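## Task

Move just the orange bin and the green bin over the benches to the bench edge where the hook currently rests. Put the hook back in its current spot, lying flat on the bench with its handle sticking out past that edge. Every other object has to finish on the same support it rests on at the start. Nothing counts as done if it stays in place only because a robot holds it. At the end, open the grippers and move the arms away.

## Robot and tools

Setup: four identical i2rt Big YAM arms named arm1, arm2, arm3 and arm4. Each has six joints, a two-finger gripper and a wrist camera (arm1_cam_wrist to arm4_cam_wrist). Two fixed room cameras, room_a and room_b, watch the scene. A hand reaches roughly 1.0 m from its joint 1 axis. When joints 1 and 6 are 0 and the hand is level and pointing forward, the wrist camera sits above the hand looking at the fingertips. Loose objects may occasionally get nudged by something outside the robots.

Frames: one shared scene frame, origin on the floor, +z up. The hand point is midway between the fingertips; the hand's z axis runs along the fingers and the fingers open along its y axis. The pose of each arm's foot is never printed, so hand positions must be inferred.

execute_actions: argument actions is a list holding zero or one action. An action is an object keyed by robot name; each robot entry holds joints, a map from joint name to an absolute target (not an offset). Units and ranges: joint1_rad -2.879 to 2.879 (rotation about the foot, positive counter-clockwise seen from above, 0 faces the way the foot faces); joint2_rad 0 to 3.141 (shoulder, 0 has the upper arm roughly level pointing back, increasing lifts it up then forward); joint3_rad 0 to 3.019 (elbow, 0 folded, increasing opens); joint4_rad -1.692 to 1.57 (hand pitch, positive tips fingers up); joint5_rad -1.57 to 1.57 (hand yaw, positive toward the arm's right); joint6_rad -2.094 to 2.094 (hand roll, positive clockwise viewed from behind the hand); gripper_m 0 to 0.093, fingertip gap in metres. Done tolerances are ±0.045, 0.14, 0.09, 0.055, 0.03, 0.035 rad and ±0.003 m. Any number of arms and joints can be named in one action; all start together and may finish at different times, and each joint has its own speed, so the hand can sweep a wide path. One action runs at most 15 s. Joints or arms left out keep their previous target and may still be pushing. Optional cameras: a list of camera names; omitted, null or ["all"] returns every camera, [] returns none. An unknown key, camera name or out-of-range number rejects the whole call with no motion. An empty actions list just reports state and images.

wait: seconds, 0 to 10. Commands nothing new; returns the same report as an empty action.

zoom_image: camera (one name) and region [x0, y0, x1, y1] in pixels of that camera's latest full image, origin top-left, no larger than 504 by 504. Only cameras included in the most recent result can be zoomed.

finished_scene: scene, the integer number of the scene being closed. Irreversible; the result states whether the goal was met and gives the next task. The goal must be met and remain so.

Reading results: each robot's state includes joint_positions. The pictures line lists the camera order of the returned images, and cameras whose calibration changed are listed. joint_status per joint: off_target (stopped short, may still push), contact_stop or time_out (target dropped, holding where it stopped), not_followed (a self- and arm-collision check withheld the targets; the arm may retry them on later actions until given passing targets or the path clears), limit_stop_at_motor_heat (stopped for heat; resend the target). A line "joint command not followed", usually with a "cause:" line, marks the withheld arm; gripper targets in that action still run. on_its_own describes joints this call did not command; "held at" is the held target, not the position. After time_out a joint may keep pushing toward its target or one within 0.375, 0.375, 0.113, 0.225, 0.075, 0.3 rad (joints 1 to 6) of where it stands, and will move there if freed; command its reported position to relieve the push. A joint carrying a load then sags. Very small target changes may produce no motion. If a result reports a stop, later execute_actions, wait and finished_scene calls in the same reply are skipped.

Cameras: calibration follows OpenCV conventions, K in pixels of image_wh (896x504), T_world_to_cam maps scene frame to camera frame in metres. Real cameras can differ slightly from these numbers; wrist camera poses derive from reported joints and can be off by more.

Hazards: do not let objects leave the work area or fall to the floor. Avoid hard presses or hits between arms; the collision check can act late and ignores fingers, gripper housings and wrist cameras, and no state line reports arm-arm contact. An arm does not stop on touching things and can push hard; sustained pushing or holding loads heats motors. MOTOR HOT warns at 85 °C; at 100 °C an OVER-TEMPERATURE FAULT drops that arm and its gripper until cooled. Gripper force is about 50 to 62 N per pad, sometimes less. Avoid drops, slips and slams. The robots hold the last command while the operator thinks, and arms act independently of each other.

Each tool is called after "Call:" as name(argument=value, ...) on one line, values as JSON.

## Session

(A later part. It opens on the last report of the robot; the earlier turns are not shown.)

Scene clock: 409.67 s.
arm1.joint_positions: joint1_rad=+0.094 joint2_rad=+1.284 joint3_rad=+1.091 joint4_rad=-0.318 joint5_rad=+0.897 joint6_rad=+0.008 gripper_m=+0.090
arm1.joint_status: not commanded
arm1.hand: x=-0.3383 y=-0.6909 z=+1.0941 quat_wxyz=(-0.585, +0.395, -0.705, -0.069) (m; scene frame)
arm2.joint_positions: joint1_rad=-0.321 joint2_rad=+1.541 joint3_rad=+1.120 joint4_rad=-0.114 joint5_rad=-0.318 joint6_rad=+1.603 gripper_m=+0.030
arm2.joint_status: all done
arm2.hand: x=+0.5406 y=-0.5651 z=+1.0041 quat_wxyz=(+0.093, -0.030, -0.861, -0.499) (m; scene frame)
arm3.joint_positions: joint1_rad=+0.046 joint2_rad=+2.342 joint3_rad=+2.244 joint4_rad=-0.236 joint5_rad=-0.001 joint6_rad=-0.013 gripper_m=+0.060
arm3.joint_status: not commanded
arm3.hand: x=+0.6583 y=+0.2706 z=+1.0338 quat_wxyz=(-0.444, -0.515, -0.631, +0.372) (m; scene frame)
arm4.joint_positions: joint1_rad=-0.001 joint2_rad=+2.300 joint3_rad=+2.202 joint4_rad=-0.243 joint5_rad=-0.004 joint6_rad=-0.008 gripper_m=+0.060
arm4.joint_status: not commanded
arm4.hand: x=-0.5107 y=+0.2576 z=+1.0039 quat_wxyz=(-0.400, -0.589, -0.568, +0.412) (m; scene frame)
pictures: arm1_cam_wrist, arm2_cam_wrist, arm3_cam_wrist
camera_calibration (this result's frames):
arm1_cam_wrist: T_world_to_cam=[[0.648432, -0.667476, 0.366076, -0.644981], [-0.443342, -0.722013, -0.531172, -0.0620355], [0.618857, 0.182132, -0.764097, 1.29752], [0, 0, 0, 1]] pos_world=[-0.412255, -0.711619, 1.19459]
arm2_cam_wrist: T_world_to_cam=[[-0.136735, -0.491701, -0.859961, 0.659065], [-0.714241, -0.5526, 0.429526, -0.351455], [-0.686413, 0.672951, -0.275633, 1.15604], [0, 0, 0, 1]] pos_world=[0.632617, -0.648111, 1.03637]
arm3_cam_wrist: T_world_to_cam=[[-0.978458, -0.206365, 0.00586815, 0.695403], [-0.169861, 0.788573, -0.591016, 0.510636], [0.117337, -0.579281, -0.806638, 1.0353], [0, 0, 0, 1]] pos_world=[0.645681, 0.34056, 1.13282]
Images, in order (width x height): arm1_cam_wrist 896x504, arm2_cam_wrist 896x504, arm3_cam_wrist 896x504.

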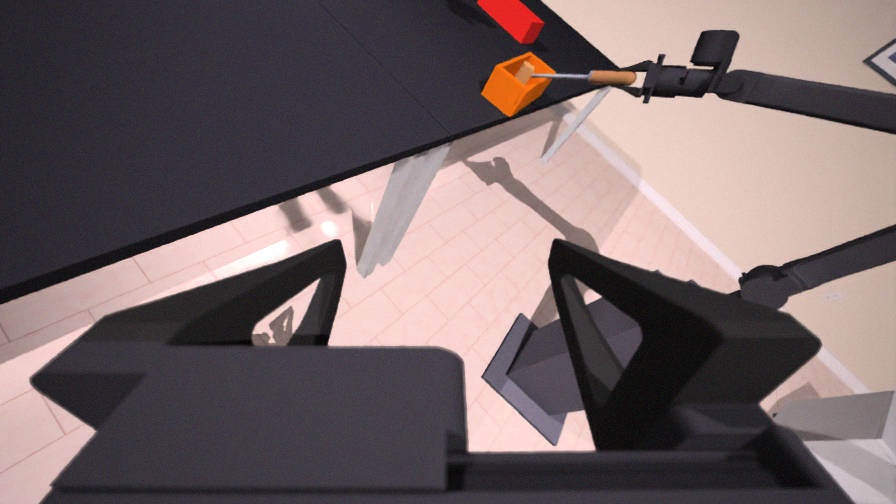

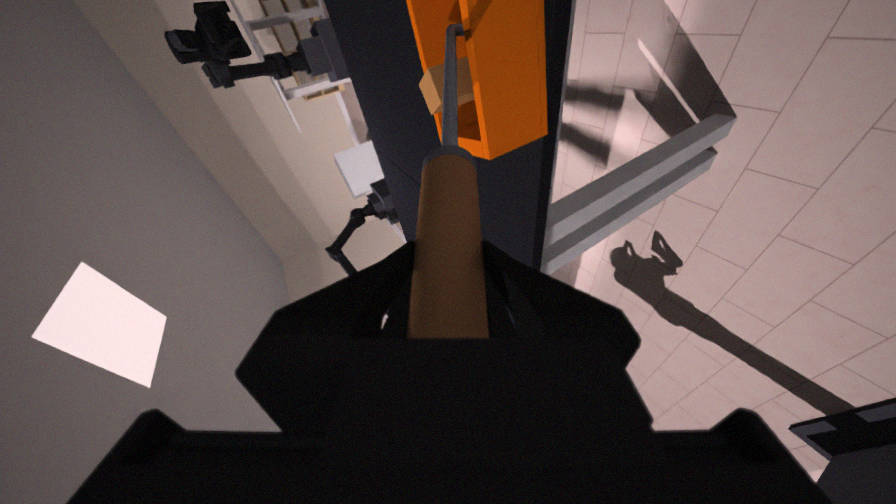

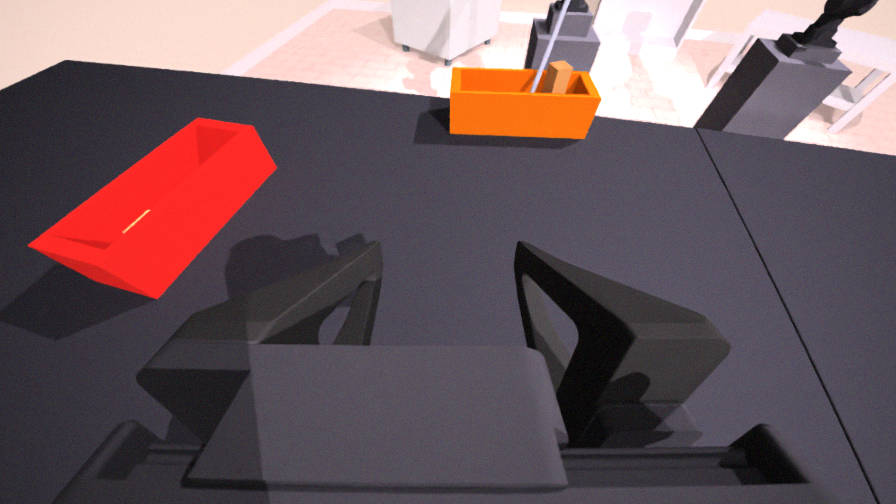

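Call:
execute_actions(actions=[{"arm2":{"joints":{"joint3_rad":1.38}}}], cameras=["arm2_cam_wrist","arm1_cam_wrist"])

Scene clock: 428.37 s.
arm1.joint_positions: joint1_rad=+0.094 joint2_rad=+1.284 joint3_rad=+1.091 joint4_rad=-0.318 joint5_rad=+0.897 joint6_rad=+0.008 gripper_m=+0.090
arm1.joint_status: not commanded
arm1.hand: x=-0.3383 y=-0.6909 z=+1.0941 quat_wxyz=(-0.585, +0.395, -0.705, -0.069) (m; scene frame)
arm2.joint_positions: joint1_rad=-0.321 joint2_rad=+1.516 joint3_rad=+1.311 joint4_rad=-0.127 joint5_rad=-0.318 joint6_rad=+1.607 gripper_m=+0.030
arm2.joint_status: all done
arm2.hand: x=+0.5487 y=-0.5297 z=+1.1274 quat_wxyz=(+0.078, -0.011, -0.809, -0.582) (m; scene frame)
arm3.joint_positions: joint1_rad=+0.046 joint2_rad=+2.342 joint3_rad=+2.244 joint4_rad=-0.236 joint5_rad=-0.001 joint6_rad=-0.013 gripper_m=+0.060
arm3.joint_status: not commanded
arm3.hand: x=+0.6583 y=+0.2706 z=+1.0338 quat_wxyz=(-0.444, -0.515, -0.631, +0.372) (m; scene frame)
arm4.joint_positions: joint1_rad=-0.001 joint2_rad=+2.300 joint3_rad=+2.202 joint4_rad=-0.243 joint5_rad=-0.004 joint6_rad=-0.008 gripper_m=+0.060
arm4.joint_status: not commanded
arm4.hand: x=-0.5107 y=+0.2576 z=+1.0039 quat_wxyz=(-0.400, -0.589, -0.568, +0.412) (m; scene frame)
pictures: arm1_cam_wrist, arm2_cam_wrist
camera_calibration (this result's frames):
arm1_cam_wrist: T_world_to_cam=[[0.648432, -0.667476, 0.366076, -0.644981], [-0.443342, -0.722013, -0.531172, -0.0620355], [0.618857, 0.182132, -0.764097, 1.29752], [0, 0, 0, 1]] pos_world=[-0.412255, -0.711619, 1.19459]
arm2_cam_wrist: T_world_to_cam=[[-0.101418, -0.312135, -0.944609, 0.954737], [-0.729845, -0.621894, 0.283858, -0.242927], [-0.676048, 0.718206, -0.164739, 1.06502], [0, 0, 0, 1]] pos_world=[0.639535, -0.617974, 1.14626]
Images, in order (width x height): arm1_cam_wrist 896x504, arm2_cam_wrist 896x504.

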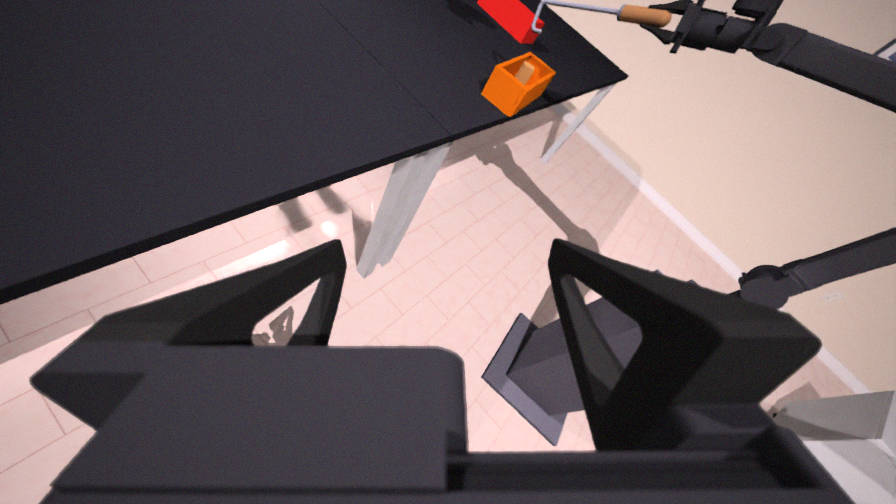

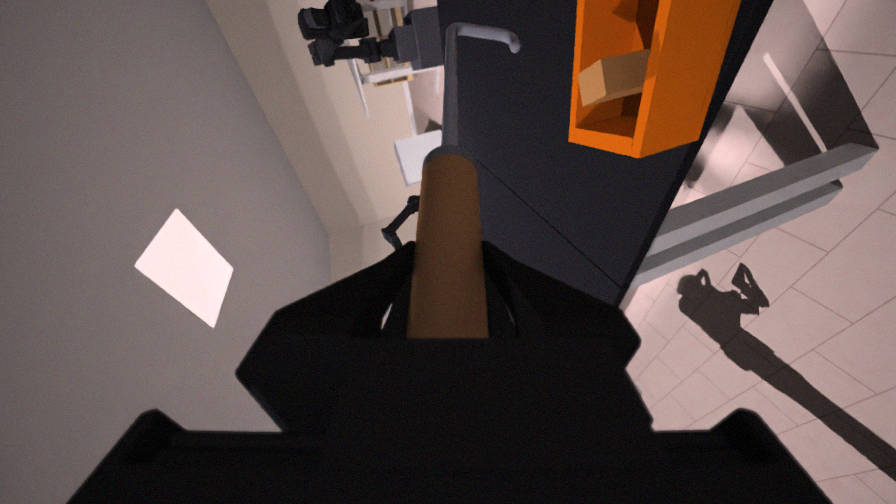

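Call:
execute_actions(actions=[{"arm2":{"joints":{"joint1_rad":0.56,"joint2_rad":2.45,"joint3_rad":1.99,"joint4_rad":0.68,"joint5_rad":1.075,"joint6_rad":0.85}},"arm3":{"joints":{"joint2_rad":1.6,"joint3_rad":1.3,"joint4_rad":-0.5}}}], cameras=["arm2_cam_wrist","arm1_cam_wrist","arm3_cam_wrist"])

Scene clock: 438.97 s.
arm1.joint_positions: joint1_rad=+0.094 joint2_rad=+1.284 joint3_rad=+1.091 joint4_rad=-0.318 joint5_rad=+0.897 joint6_rad=+0.008 gripper_m=+0.090
arm1.joint_status: not commanded
arm1.hand: x=-0.3383 y=-0.6909 z=+1.0941 quat_wxyz=(-0.585, +0.395, -0.705, -0.069) (m; scene frame)
arm2.joint_positions: joint1_rad=+0.559 joint2_rad=+2.497 joint3_rad=+1.927 joint4_rad=+0.650 joint5_rad=+1.076 joint6_rad=+0.851 gripper_m=+0.030
arm2.joint_status: all done
arm2.hand: x=+0.0576 y=-0.4358 z=+0.8818 quat_wxyz=(-0.365, +0.081, -0.689, -0.621) (m; scene frame)
arm3.joint_positions: joint1_rad=+0.046 joint2_rad=+1.610 joint3_rad=+1.286 joint4_rad=-0.487 joint5_rad=-0.001 joint6_rad=-0.013 gripper_m=+0.060
arm3.joint_status: all done
arm3.hand: x=+0.6004 y=+0.5761 z=+1.0039 quat_wxyz=(-0.285, -0.587, -0.719, +0.238) (m; scene frame)
arm4.joint_positions: joint1_rad=-0.001 joint2_rad=+2.300 joint3_rad=+2.202 joint4_rad=-0.243 joint5_rad=-0.004 joint6_rad=-0.008 gripper_m=+0.060
arm4.joint_status: not commanded
arm4.hand: x=-0.5107 y=+0.2576 z=+1.0039 quat_wxyz=(-0.400, -0.589, -0.568, +0.412) (m; scene frame)
pictures: arm1_cam_wrist, arm2_cam_wrist, arm3_cam_wrist
camera_calibration (this result's frames):
arm1_cam_wrist: T_world_to_cam=[[0.648432, -0.667476, 0.366076, -0.644981], [-0.443342, -0.722013, -0.531172, -0.0620355], [0.618857, 0.182132, -0.764097, 1.29752], [0, 0, 0, 1]] pos_world=[-0.412255, -0.711619, 1.19459]
arm2_cam_wrist: T_world_to_cam=[[0.573804, -0.21049, -0.791481, 0.57266], [-0.812264, -0.269883, -0.517098, 0.391221], [-0.104764, 0.939605, -0.325834, 0.830745], [0, 0, 0, 1]] pos_world=[0.0762123, -0.554448, 0.926234]
arm3_cam_wrist: T_world_to_cam=[[-0.978446, -0.206462, -0.00412142, 0.71202], [-0.203317, 0.966651, -0.155715, -0.277193], [0.0361331, -0.15152, -0.987793, 1.17915], [0, 0, 0, 1]] pos_world=[0.597709, 0.593618, 1.12452]
Images, in order (width x height): arm1_cam_wrist 896x504, arm2_cam_wrist 896x504, arm3_cam_wrist 896x504.

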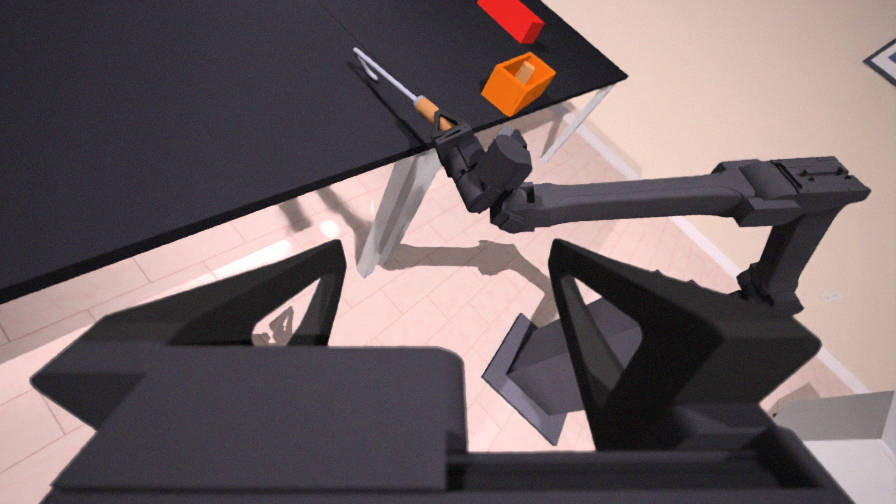

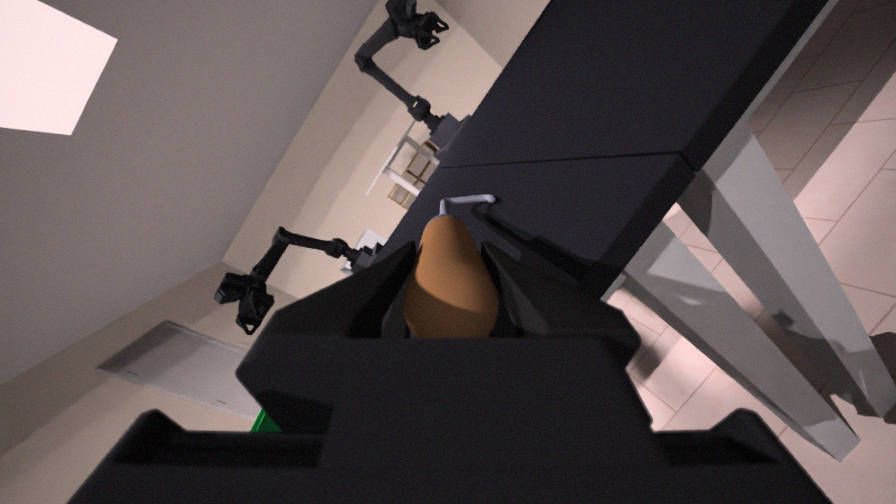

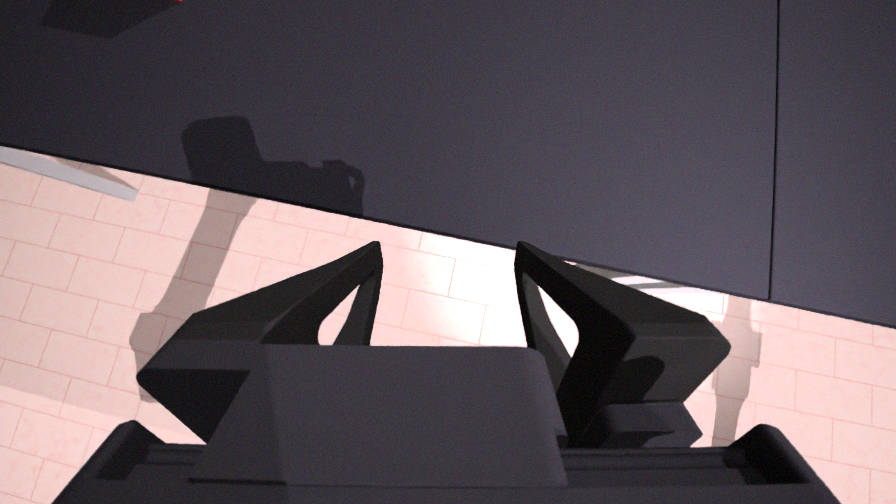

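Call:
execute_actions(actions=[{"arm2":{"joints":{"joint2_rad":2.575,"joint3_rad":1.99,"joint6_rad":0.0}}}], cameras=["arm2_cam_wrist","arm1_cam_wrist"])

Scene clock: 448.20 s.
arm1.joint_positions: joint1_rad=+0.094 joint2_rad=+1.284 joint3_rad=+1.091 joint4_rad=-0.318 joint5_rad=+0.897 joint6_rad=+0.008 gripper_m=+0.090
arm1.joint_status: not commanded
arm1.hand: x=-0.3383 y=-0.6909 z=+1.0941 quat_wxyz=(-0.585, +0.395, -0.705, -0.069) (m; scene frame)
arm2.joint_positions: joint1_rad=+0.561 joint2_rad=+2.544 joint3_rad=+1.941 joint4_rad=+0.662 joint5_rad=+1.067 joint6_rad=+0.017 gripper_m=+0.030
arm2.joint_status: all done
arm2.hand: x=+0.0541 y=-0.4352 z=+0.8516 quat_wxyz=(-0.584, +0.364, -0.595, -0.416) (m; scene frame)
arm3.joint_positions: joint1_rad=+0.046 joint2_rad=+1.610 joint3_rad=+1.286 joint4_rad=-0.487 joint5_rad=-0.001 joint6_rad=-0.013 gripper_m=+0.060
arm3.joint_status: not commanded
arm3.hand: x=+0.6004 y=+0.5761 z=+1.0039 quat_wxyz=(-0.285, -0.587, -0.719, +0.238) (m; scene frame)
arm4.joint_positions: joint1_rad=-0.001 joint2_rad=+2.300 joint3_rad=+2.202 joint4_rad=-0.243 joint5_rad=-0.004 joint6_rad=-0.008 gripper_m=+0.060
arm4.joint_status: not commanded
arm4.hand: x=-0.5107 y=+0.2576 z=+1.0039 quat_wxyz=(-0.400, -0.589, -0.568, +0.412) (m; scene frame)
pictures: arm1_cam_wrist, arm2_cam_wrist
camera_calibration (this result's frames):
arm1_cam_wrist: T_world_to_cam=[[0.648432, -0.667476, 0.366076, -0.644981], [-0.443342, -0.722013, -0.531172, -0.0620355], [0.618857, 0.182132, -0.764097, 1.29752], [0, 0, 0, 1]] pos_world=[-0.412255, -0.711619, 1.19459]
arm2_cam_wrist: T_world_to_cam=[[0.922372, -0.381385, -0.0614476, -0.164001], [-0.264616, -0.507891, -0.819771, 0.497452], [0.28144, 0.772394, -0.569385, 0.933693], [0, 0, 0, 1]] pos_world=[0.0201256, -0.531075, 0.92935]
Images, in order (width x height): arm1_cam_wrist 896x504, arm2_cam_wrist 896x504.

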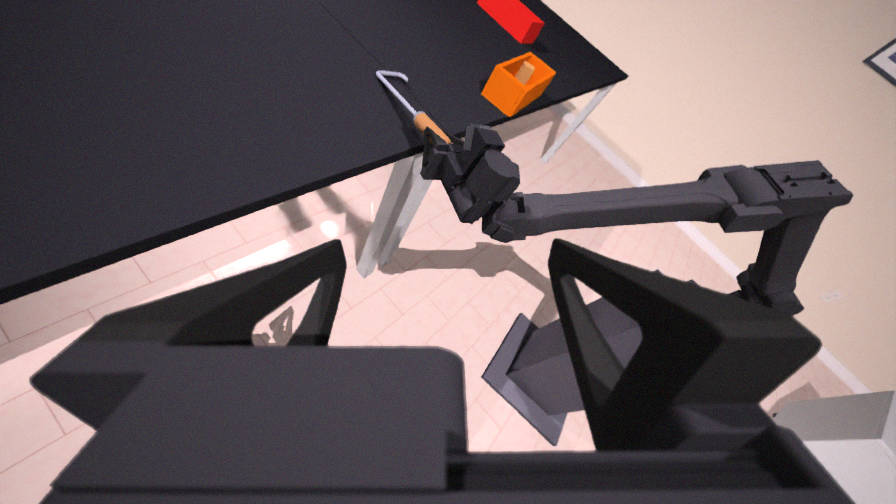

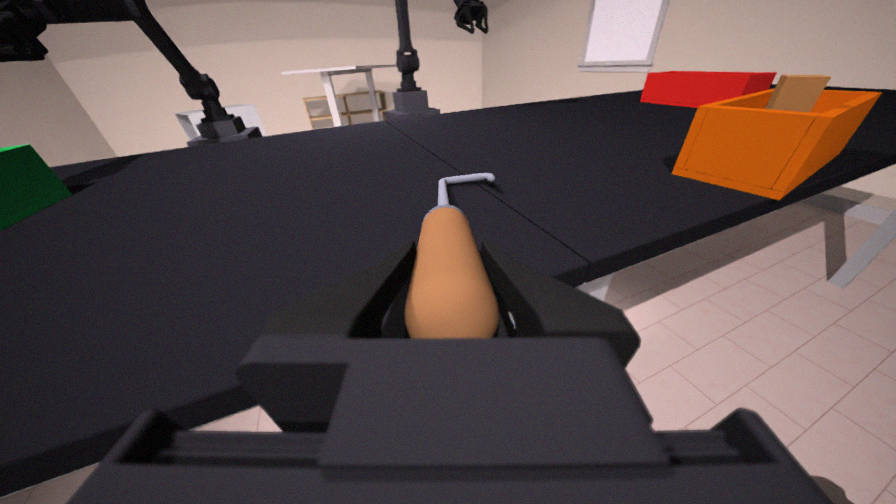

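Call:
execute_actions(actions=[{"arm2":{"joints":{"joint2_rad":2.645,"joint3_rad":1.95,"joint4_rad":0.665}}}], cameras=["arm2_cam_wrist","arm1_cam_wrist"])

Scene clock: 456.53 s.
arm1.joint_positions: joint1_rad=+0.094 joint2_rad=+1.284 joint3_rad=+1.091 joint4_rad=-0.318 joint5_rad=+0.897 joint6_rad=+0.008 gripper_m=+0.090
arm1.joint_status: not commanded
arm1.hand: x=-0.3383 y=-0.6909 z=+1.0941 quat_wxyz=(-0.585, +0.395, -0.705, -0.069) (m; scene frame)
arm2.joint_positions: joint1_rad=+0.561 joint2_rad=+2.615 joint3_rad=+1.941 joint4_rad=+0.667 joint5_rad=+1.071 joint6_rad=+0.014 gripper_m=+0.030
arm2.joint_status: all done
arm2.hand: x=+0.0577 y=-0.4400 z=+0.7946 quat_wxyz=(-0.587, +0.387, -0.594, -0.391) (m; scene frame)
arm3.joint_positions: joint1_rad=+0.046 joint2_rad=+1.610 joint3_rad=+1.286 joint4_rad=-0.487 joint5_rad=-0.001 joint6_rad=-0.013 gripper_m=+0.060
arm3.joint_status: not commanded
arm3.hand: x=+0.6004 y=+0.5761 z=+1.0039 quat_wxyz=(-0.285, -0.587, -0.719, +0.238) (m; scene frame)
arm4.joint_positions: joint1_rad=-0.001 joint2_rad=+2.300 joint3_rad=+2.202 joint4_rad=-0.243 joint5_rad=-0.004 joint6_rad=-0.008 gripper_m=+0.060
arm4.joint_status: not commanded
arm4.hand: x=-0.5107 y=+0.2576 z=+1.0039 quat_wxyz=(-0.400, -0.589, -0.568, +0.412) (m; scene frame)
pictures: arm1_cam_wrist, arm2_cam_wrist
camera_calibration (this result's frames):
arm1_cam_wrist: T_world_to_cam=[[0.648432, -0.667476, 0.366076, -0.644981], [-0.443342, -0.722013, -0.531172, -0.0620355], [0.618857, 0.182132, -0.764097, 1.29752], [0, 0, 0, 1]] pos_world=[-0.412255, -0.711619, 1.19459]
arm2_cam_wrist: T_world_to_cam=[[0.922601, -0.385751, -0.00192627, -0.221868], [-0.231472, -0.549603, -0.802719, 0.415416], [0.308591, 0.741035, -0.596354, 0.910038], [0, 0, 0, 1]] pos_world=[0.0200234, -0.531642, 0.875741]
Images, in order (width x height): arm1_cam_wrist 896x504, arm2_cam_wrist 896x504.

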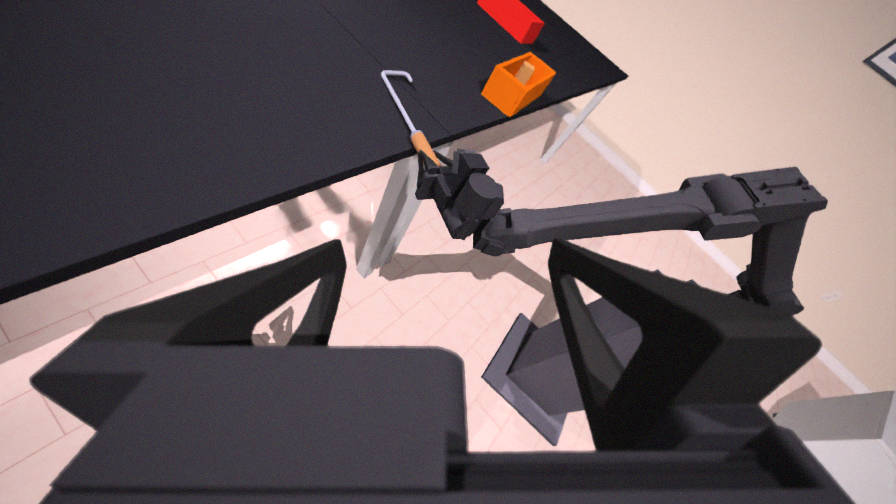

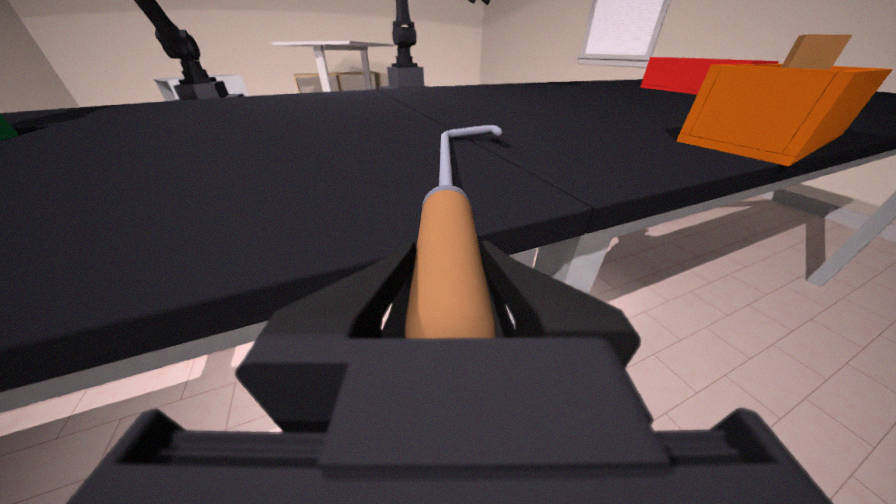

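Call:
execute_actions(actions=[{"arm2":{"joints":{"joint2_rad":2.60,"gripper_m":0.088}}}], cameras=["arm2_cam_wrist","arm1_cam_wrist"])

Scene clock: 461.07 s.
arm1.joint_positions: joint1_rad=+0.094 joint2_rad=+1.284 joint3_rad=+1.091 joint4_rad=-0.318 joint5_rad=+0.897 joint6_rad=+0.008 gripper_m=+0.090
arm1.joint_status: not commanded
arm1.hand: x=-0.3383 y=-0.6909 z=+1.0941 quat_wxyz=(-0.585, +0.395, -0.705, -0.069) (m; scene frame)
arm2.joint_positions: joint1_rad=+0.561 joint2_rad=+2.614 joint3_rad=+1.941 joint4_rad=+0.667 joint5_rad=+1.071 joint6_rad=+0.012 gripper_m=+0.088
arm2.joint_status: all done
arm2.hand: x=+0.0576 y=-0.4399 z=+0.7952 quat_wxyz=(-0.587, +0.387, -0.594, -0.391) (m; scene frame)
arm3.joint_positions: joint1_rad=+0.046 joint2_rad=+1.610 joint3_rad=+1.286 joint4_rad=-0.487 joint5_rad=-0.001 joint6_rad=-0.013 gripper_m=+0.060
arm3.joint_status: not commanded
arm3.hand: x=+0.6004 y=+0.5761 z=+1.0039 quat_wxyz=(-0.285, -0.587, -0.719, +0.238) (m; scene frame)
arm4.joint_positions: joint1_rad=-0.001 joint2_rad=+2.300 joint3_rad=+2.202 joint4_rad=-0.243 joint5_rad=-0.004 joint6_rad=-0.008 gripper_m=+0.060
arm4.joint_status: not commanded
arm4.hand: x=-0.5107 y=+0.2576 z=+1.0039 quat_wxyz=(-0.400, -0.589, -0.568, +0.412) (m; scene frame)
pictures: arm1_cam_wrist, arm2_cam_wrist
camera_calibration (this result's frames):
arm1_cam_wrist: T_world_to_cam=[[0.648432, -0.667476, 0.366076, -0.644981], [-0.443342, -0.722013, -0.531172, -0.0620355], [0.618857, 0.182132, -0.764097, 1.29752], [0, 0, 0, 1]] pos_world=[-0.412255, -0.711619, 1.19459]
arm2_cam_wrist: T_world_to_cam=[[0.922604, -0.385747, -0.00106648, -0.222479], [-0.230722, -0.549605, -0.802933, 0.416067], [0.309143, 0.741036, -0.596068, 0.910118], [0, 0, 0, 1]] pos_world=[0.0198994, -0.531578, 0.876329]
Images, in order (width x height): arm1_cam_wrist 896x504, arm2_cam_wrist 896x504.

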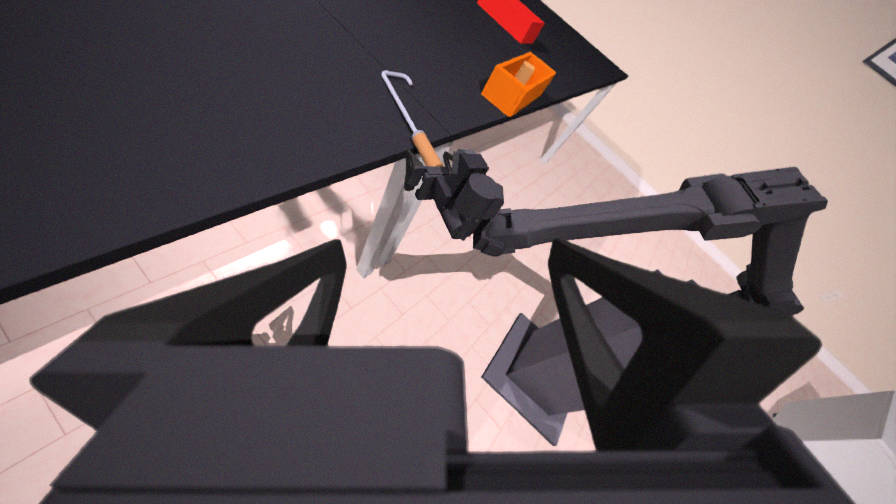

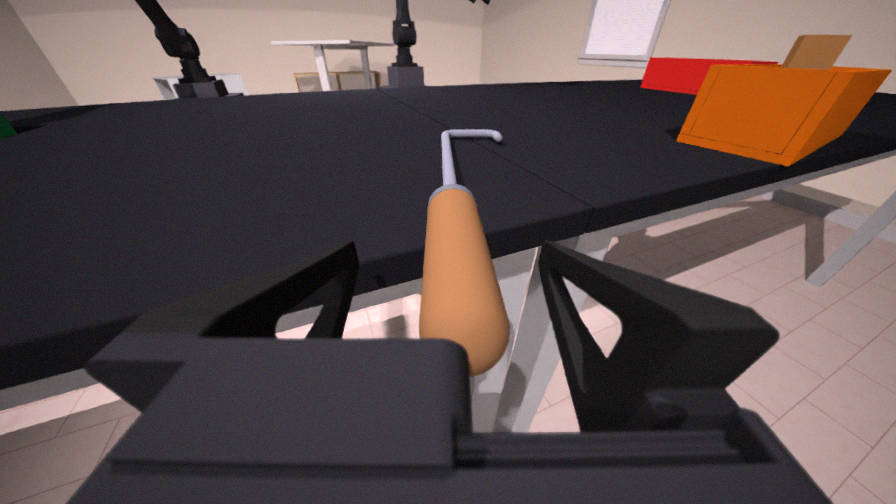

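Call:
execute_actions(actions=[{"arm2":{"joints":{"joint2_rad":2.05,"joint3_rad":1.62}},"arm1":{"joints":{"joint1_rad":-0.45,"joint2_rad":1.30,"joint3_rad":0.80,"joint4_rad":0.3,"joint5_rad":0.2}}}], cameras=["room_b"])

Call:
execute_actions(actions=[{"arm2":{"joints":{"joint1_rad":-0.10,"joint2_rad":1.28,"joint3_rad":1.09,"joint4_rad":-0.32,"joint5_rad":-0.9}},"arm1":{"joints":{"joint1_rad":-0.58,"joint2_rad":2.42,"joint3_rad":2.03,"joint4_rad":0.62,"joint5_rad":-0.283,"gripper_m":0.09}}}], cameras=["arm1_cam_wrist","arm2_cam_wrist","room_b"])

Scene clock: 480.27 s.
arm1.joint_positions: joint1_rad=-0.450 joint2_rad=+1.295 joint3_rad=+0.803 joint4_rad=+0.280 joint5_rad=+0.203 joint6_rad=+0.006 gripper_m=+0.090
arm1.joint_status: all done
arm1.hand: x=-0.1542 y=-0.7409 z=+1.0228 quat_wxyz=(-0.579, +0.325, -0.705, -0.249) (m; scene frame)
arm2.joint_positions: joint1_rad=+0.561 joint2_rad=+2.019 joint3_rad=+1.627 joint4_rad=+0.667 joint5_rad=+1.072 joint6_rad=+0.011 gripper_m=+0.088
arm2.joint_status: all done
arm2.hand: x=+0.1128 y=-0.5089 z=+1.1104 quat_wxyz=(-0.574, +0.284, -0.596, -0.485) (m; scene frame)
arm3.joint_positions: joint1_rad=+0.046 joint2_rad=+1.610 joint3_rad=+1.286 joint4_rad=-0.487 joint5_rad=-0.001 joint6_rad=-0.013 gripper_m=+0.060
arm3.joint_status: not commanded
arm3.hand: x=+0.6004 y=+0.5761 z=+1.0039 quat_wxyz=(-0.285, -0.587, -0.719, +0.238) (m; scene frame)
arm4.joint_positions: joint1_rad=-0.001 joint2_rad=+2.300 joint3_rad=+2.202 joint4_rad=-0.243 joint5_rad=-0.004 joint6_rad=-0.008 gripper_m=+0.060
arm4.joint_status: not commanded
arm4.hand: x=-0.5107 y=+0.2576 z=+1.0039 quat_wxyz=(-0.400, -0.589, -0.568, +0.412) (m; scene frame)
pictures: room_b
Images, in order (width x height): room_b 896x504.

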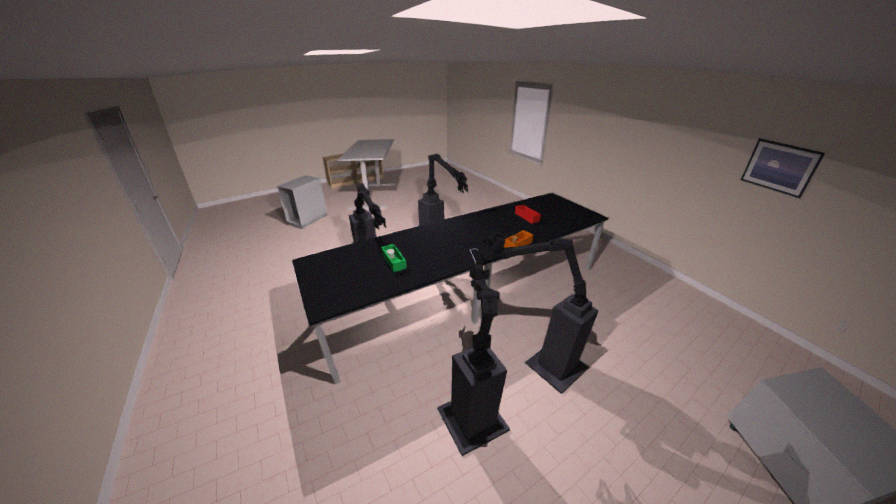

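Scene clock: 482.20 s.
arm1.joint_positions: joint1_rad=-0.587 joint2_rad=+2.418 joint3_rad=+1.987 joint4_rad=+0.606 joint5_rad=-0.280 joint6_rad=+0.006 gripper_m=+0.090
arm1.joint_status: all done
arm1.hand: x=+0.0724 y=-0.4405 z=+0.9545 quat_wxyz=(-0.641, +0.369, -0.527, -0.419) (m; scene frame)
arm2.joint_positions: joint1_rad=-0.103 joint2_rad=+1.257 joint3_rad=+1.095 joint4_rad=-0.304 joint5_rad=-0.896 joint6_rad=+0.009 gripper_m=+0.088
arm2.joint_status: all done
arm2.hand: x=+0.3227 y=-0.6844 z=+1.1393 quat_wxyz=(-0.070, +0.701, -0.385, -0.596) (m; scene frame)
arm3.joint_positions: joint1_rad=+0.046 joint2_rad=+1.610 joint3_rad=+1.286 joint4_rad=-0.487 joint5_rad=-0.001 joint6_rad=-0.013 gripper_m=+0.060
arm3.joint_status: not commanded
arm3.hand: x=+0.6004 y=+0.5761 z=+1.0039 quat_wxyz=(-0.285, -0.587, -0.719, +0.238) (m; scene frame)
arm4.joint_positions: joint1_rad=-0.001 joint2_rad=+2.300 joint3_rad=+2.202 joint4_rad=-0.243 joint5_rad=-0.004 joint6_rad=-0.008 gripper_m=+0.060
arm4.joint_status: not commanded
arm4.hand: x=-0.5107 y=+0.2576 z=+1.0039 quat_wxyz=(-0.400, -0.589, -0.568, +0.412) (m; scene frame)
pictures: arm1_cam_wrist, arm2_cam_wrist, room_b
camera_calibration (this result's frames):
arm1_cam_wrist: T_world_to_cam=[[0.929901, -0.365584, 0.0403958, -0.269565], [-0.12506, -0.417551, -0.900006, 0.689807], [0.345895, 0.831865, -0.434001, 0.881911], [0, 0, 0, 1]] pos_world=[0.0318871, -0.54415, 1.01447]
arm2_cam_wrist: T_world_to_cam=[[0.615471, 0.703103, -0.356149, 0.687836], [0.465606, -0.688948, -0.555483, 0.0171619], [-0.63593, 0.176058, -0.751396, 1.30966], [0, 0, 0, 1]] pos_world=[0.401519, -0.702373, 1.23858]
Images, in order (width x height): arm1_cam_wrist 896x504, arm2_cam_wrist 896x504, room_b 896x504.

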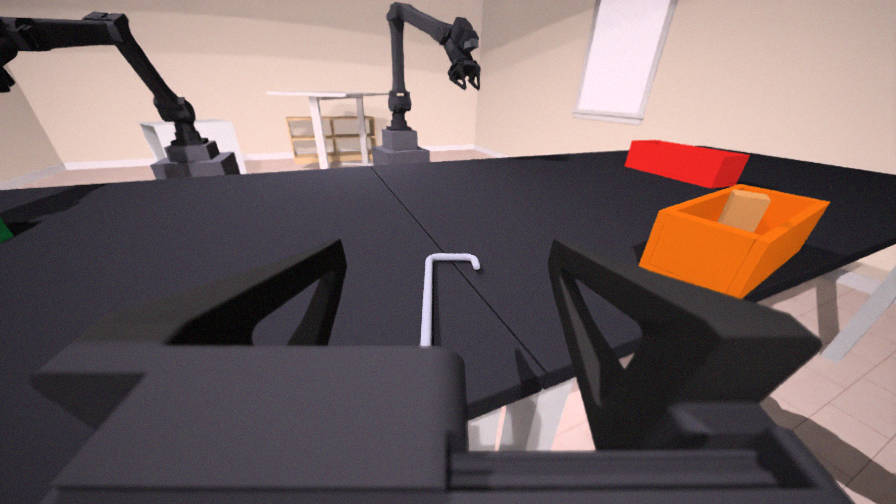

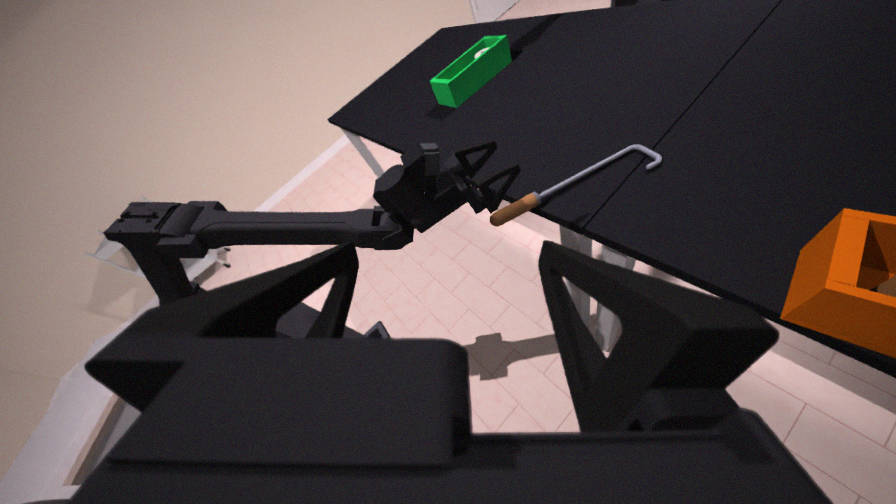

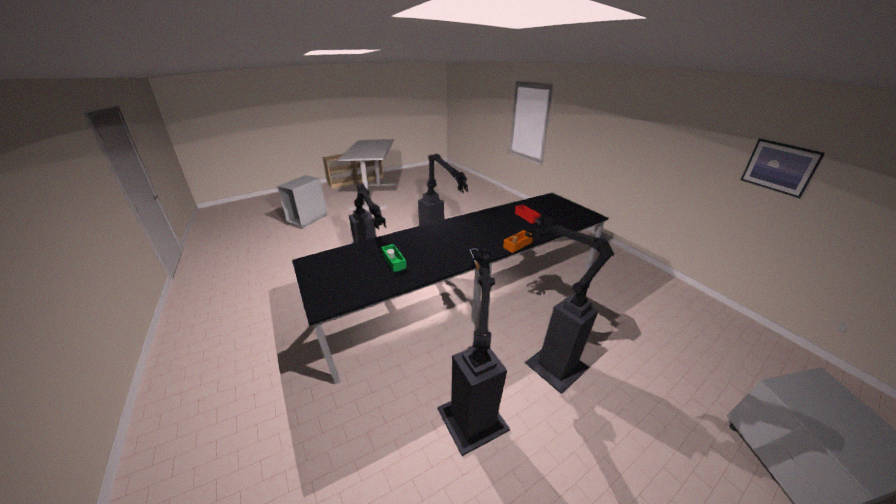

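Call:
execute_actions(actions=[{"arm1":{"joints":{"joint1_rad":-0.558,"joint2_rad":2.485,"joint3_rad":1.935,"joint4_rad":0.64}}}], cameras=["arm1_cam_wrist","arm2_cam_wrist"])

Scene clock: 496.17 s.
arm1.joint_positions: joint1_rad=-0.560 joint2_rad=+2.459 joint3_rad=+1.940 joint4_rad=+0.625 joint5_rad=-0.280 joint6_rad=+0.006 gripper_m=+0.090
arm1.joint_status: all done
arm1.hand: x=+0.0480 y=-0.4298 z=+0.8941 quat_wxyz=(-0.613, +0.385, -0.546, -0.421) (m; scene frame)
arm2.joint_positions: joint1_rad=-0.103 joint2_rad=+1.257 joint3_rad=+1.095 joint4_rad=-0.304 joint5_rad=-0.896 joint6_rad=+0.009 gripper_m=+0.088
arm2.joint_status: not commanded
arm2.hand: x=+0.3227 y=-0.6844 z=+1.1393 quat_wxyz=(-0.070, +0.701, -0.385, -0.596) (m; scene frame)
arm3.joint_positions: joint1_rad=+0.046 joint2_rad=+1.610 joint3_rad=+1.286 joint4_rad=-0.487 joint5_rad=-0.001 joint6_rad=-0.013 gripper_m=+0.060
arm3.joint_status: not commanded
arm3.hand: x=+0.6004 y=+0.5761 z=+1.0039 quat_wxyz=(-0.285, -0.587, -0.719, +0.238) (m; scene frame)
arm4.joint_positions: joint1_rad=-0.001 joint2_rad=+2.300 joint3_rad=+2.202 joint4_rad=-0.243 joint5_rad=-0.004 joint6_rad=-0.008 gripper_m=+0.060
arm4.joint_status: not commanded
arm4.hand: x=-0.5107 y=+0.2576 z=+1.0039 quat_wxyz=(-0.400, -0.589, -0.568, +0.412) (m; scene frame)
pictures: arm1_cam_wrist, arm2_cam_wrist
camera_calibration (this result's frames):
arm1_cam_wrist: T_world_to_cam=[[0.941114, -0.337467, 0.0204841, -0.211111], [-0.149874, -0.470737, -0.869451, 0.587867], [0.303054, 0.815182, -0.493595, 0.903467], [0, 0, 0, 1]] pos_world=[0.0129862, -0.531003, 0.961393]
arm2_cam_wrist: T_world_to_cam=[[0.615471, 0.703103, -0.356149, 0.687836], [0.465606, -0.688948, -0.555483, 0.0171619], [-0.63593, 0.176058, -0.751396, 1.30966], [0, 0, 0, 1]] pos_world=[0.401519, -0.702373, 1.23858]
Images, in order (width x height): arm1_cam_wrist 896x504, arm2_cam_wrist 896x504.

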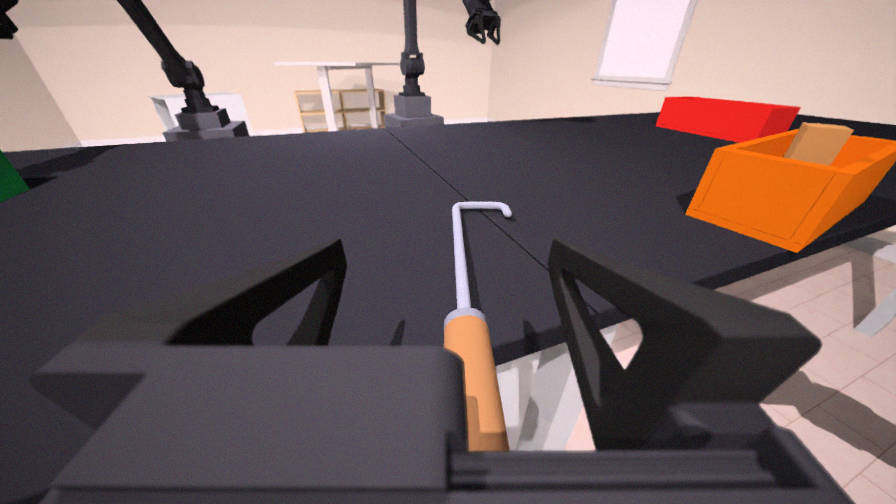

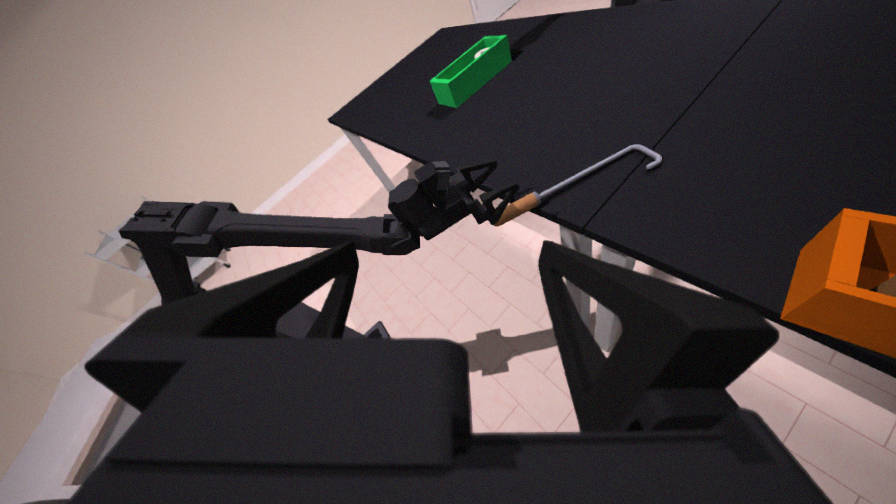

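Call:
execute_actions(actions=[{"arm1":{"joints":{"joint1_rad":-0.575,"joint2_rad":2.548,"joint3_rad":1.883,"joint4_rad":0.655}}}], cameras=["arm1_cam_wrist","arm2_cam_wrist"])

Scene clock: 504.80 s.
arm1.joint_positions: joint1_rad=-0.566 joint2_rad=+2.531 joint3_rad=+1.885 joint4_rad=+0.641 joint5_rad=-0.280 joint6_rad=+0.006 gripper_m=+0.090
arm1.joint_status: all done
arm1.hand: x=+0.0443 y=-0.4425 z=+0.8028 quat_wxyz=(-0.578, +0.397, -0.585, -0.407) (m; scene frame)
arm2.joint_positions: joint1_rad=-0.103 joint2_rad=+1.257 joint3_rad=+1.095 joint4_rad=-0.304 joint5_rad=-0.896 joint6_rad=+0.009 gripper_m=+0.088
arm2.joint_status: not commanded
arm2.hand: x=+0.3227 y=-0.6844 z=+1.1393 quat_wxyz=(-0.070, +0.701, -0.385, -0.596) (m; scene frame)
arm3.joint_positions: joint1_rad=+0.046 joint2_rad=+1.610 joint3_rad=+1.286 joint4_rad=-0.487 joint5_rad=-0.001 joint6_rad=-0.013 gripper_m=+0.060
arm3.joint_status: not commanded
arm3.hand: x=+0.6004 y=+0.5761 z=+1.0039 quat_wxyz=(-0.285, -0.587, -0.719, +0.238) (m; scene frame)
arm4.joint_positions: joint1_rad=-0.001 joint2_rad=+2.300 joint3_rad=+2.202 joint4_rad=-0.243 joint5_rad=-0.004 joint6_rad=-0.008 gripper_m=+0.060
arm4.joint_status: not commanded
arm4.hand: x=-0.5107 y=+0.2576 z=+1.0039 quat_wxyz=(-0.400, -0.589, -0.568, +0.412) (m; scene frame)
pictures: arm1_cam_wrist, arm2_cam_wrist
camera_calibration (this result's frames):
arm1_cam_wrist: T_world_to_cam=[[0.939755, -0.341655, -0.0115272, -0.18614], [-0.207969, -0.544626, -0.812485, 0.426052], [0.271312, 0.765934, -0.582868, 0.921137], [0, 0, 0, 1]] pos_world=[0.0136165, -0.537087, 0.880917]
arm2_cam_wrist: T_world_to_cam=[[0.615471, 0.703103, -0.356149, 0.687836], [0.465606, -0.688948, -0.555483, 0.0171619], [-0.63593, 0.176058, -0.751396, 1.30966], [0, 0, 0, 1]] pos_world=[0.401519, -0.702373, 1.23858]
Images, in order (width x height): arm1_cam_wrist 896x504, arm2_cam_wrist 896x504.

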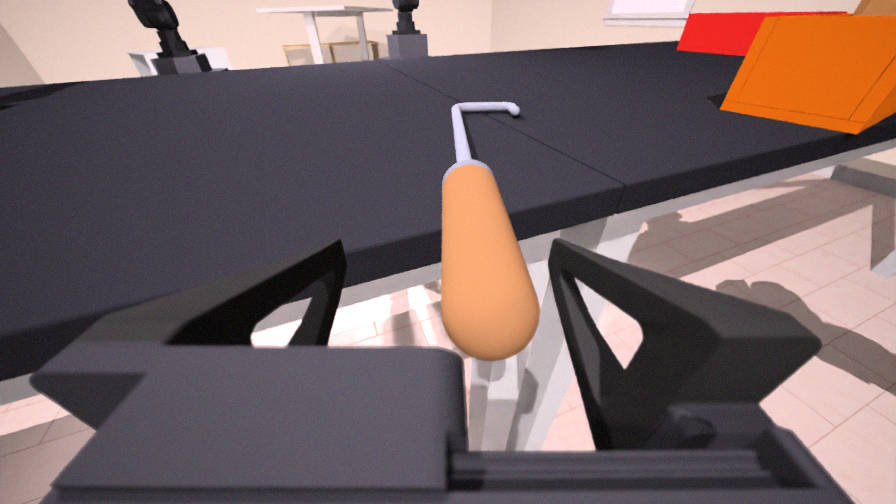

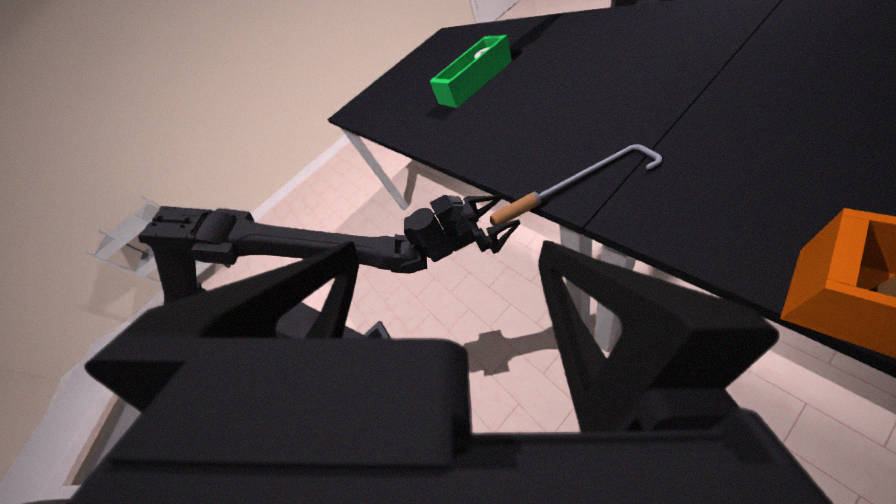

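Call:
execute_actions(actions=[{"arm1":{"joints":{"joint1_rad":-0.592,"gripper_m":0.02}}}], cameras=["arm1_cam_wrist","arm2_cam_wrist"])

Scene clock: 512.50 s.
arm1.joint_positions: joint1_rad=-0.582 joint2_rad=+2.531 joint3_rad=+1.885 joint4_rad=+0.641 joint5_rad=-0.286 joint6_rad=+0.005 gripper_m=+0.031
arm1.joint_status: gripper_m off_target (ended at +0.031, target +0.020); the others done
arm1.hand: x=+0.0558 y=-0.4506 z=+0.8026 quat_wxyz=(-0.581, +0.394, -0.587, -0.404) (m; scene frame)
arm2.joint_positions: joint1_rad=-0.103 joint2_rad=+1.257 joint3_rad=+1.095 joint4_rad=-0.304 joint5_rad=-0.896 joint6_rad=+0.009 gripper_m=+0.088
arm2.joint_status: not commanded
arm2.hand: x=+0.3227 y=-0.6844 z=+1.1393 quat_wxyz=(-0.070, +0.701, -0.385, -0.596) (m; scene frame)
arm3.joint_positions: joint1_rad=+0.046 joint2_rad=+1.610 joint3_rad=+1.286 joint4_rad=-0.487 joint5_rad=-0.001 joint6_rad=-0.013 gripper_m=+0.060
arm3.joint_status: not commanded
arm3.hand: x=+0.6004 y=+0.5761 z=+1.0039 quat_wxyz=(-0.285, -0.587, -0.719, +0.238) (m; scene frame)
arm4.joint_positions: joint1_rad=-0.001 joint2_rad=+2.300 joint3_rad=+2.202 joint4_rad=-0.243 joint5_rad=-0.004 joint6_rad=-0.008 gripper_m=+0.060
arm4.joint_status: not commanded
arm4.hand: x=-0.5107 y=+0.2576 z=+1.0039 quat_wxyz=(-0.400, -0.589, -0.568, +0.412) (m; scene frame)
pictures: arm1_cam_wrist, arm2_cam_wrist
camera_calibration (this result's frames):
arm1_cam_wrist: T_world_to_cam=[[0.935924, -0.352034, -0.0108492, -0.204795], [-0.213498, -0.542571, -0.812425, 0.425082], [0.280115, 0.762685, -0.582964, 0.92227], [0, 0, 0, 1]] pos_world=[0.0240851, -0.544859, 0.880776]
arm2_cam_wrist: T_world_to_cam=[[0.615471, 0.703103, -0.356149, 0.687836], [0.465606, -0.688948, -0.555483, 0.0171619], [-0.63593, 0.176058, -0.751396, 1.30966], [0, 0, 0, 1]] pos_world=[0.401519, -0.702373, 1.23858]
Images, in order (width x height): arm1_cam_wrist 896x504, arm2_cam_wrist 896x504.

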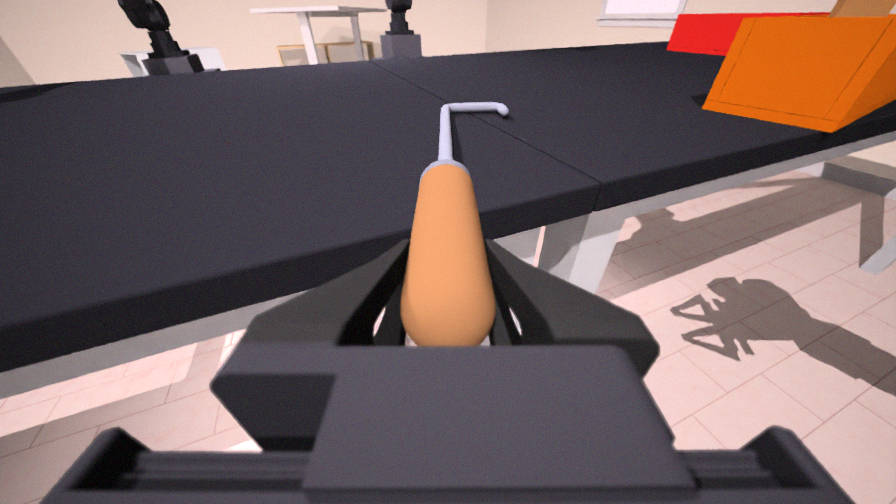

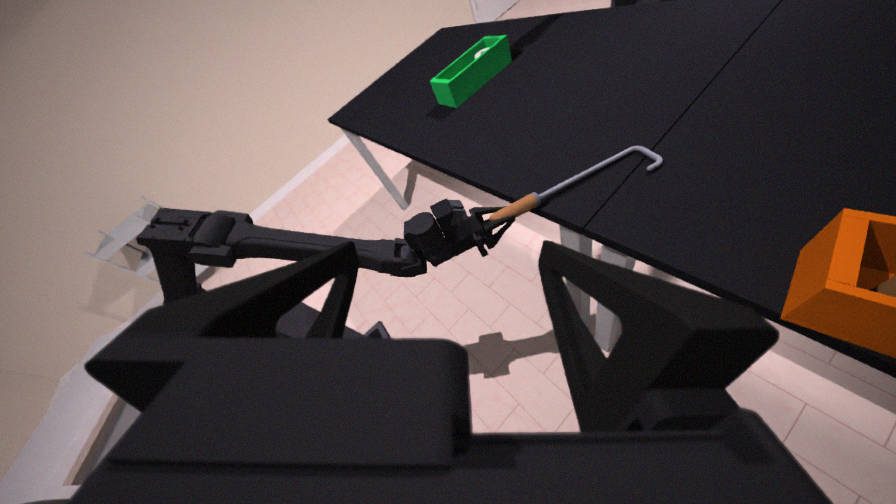

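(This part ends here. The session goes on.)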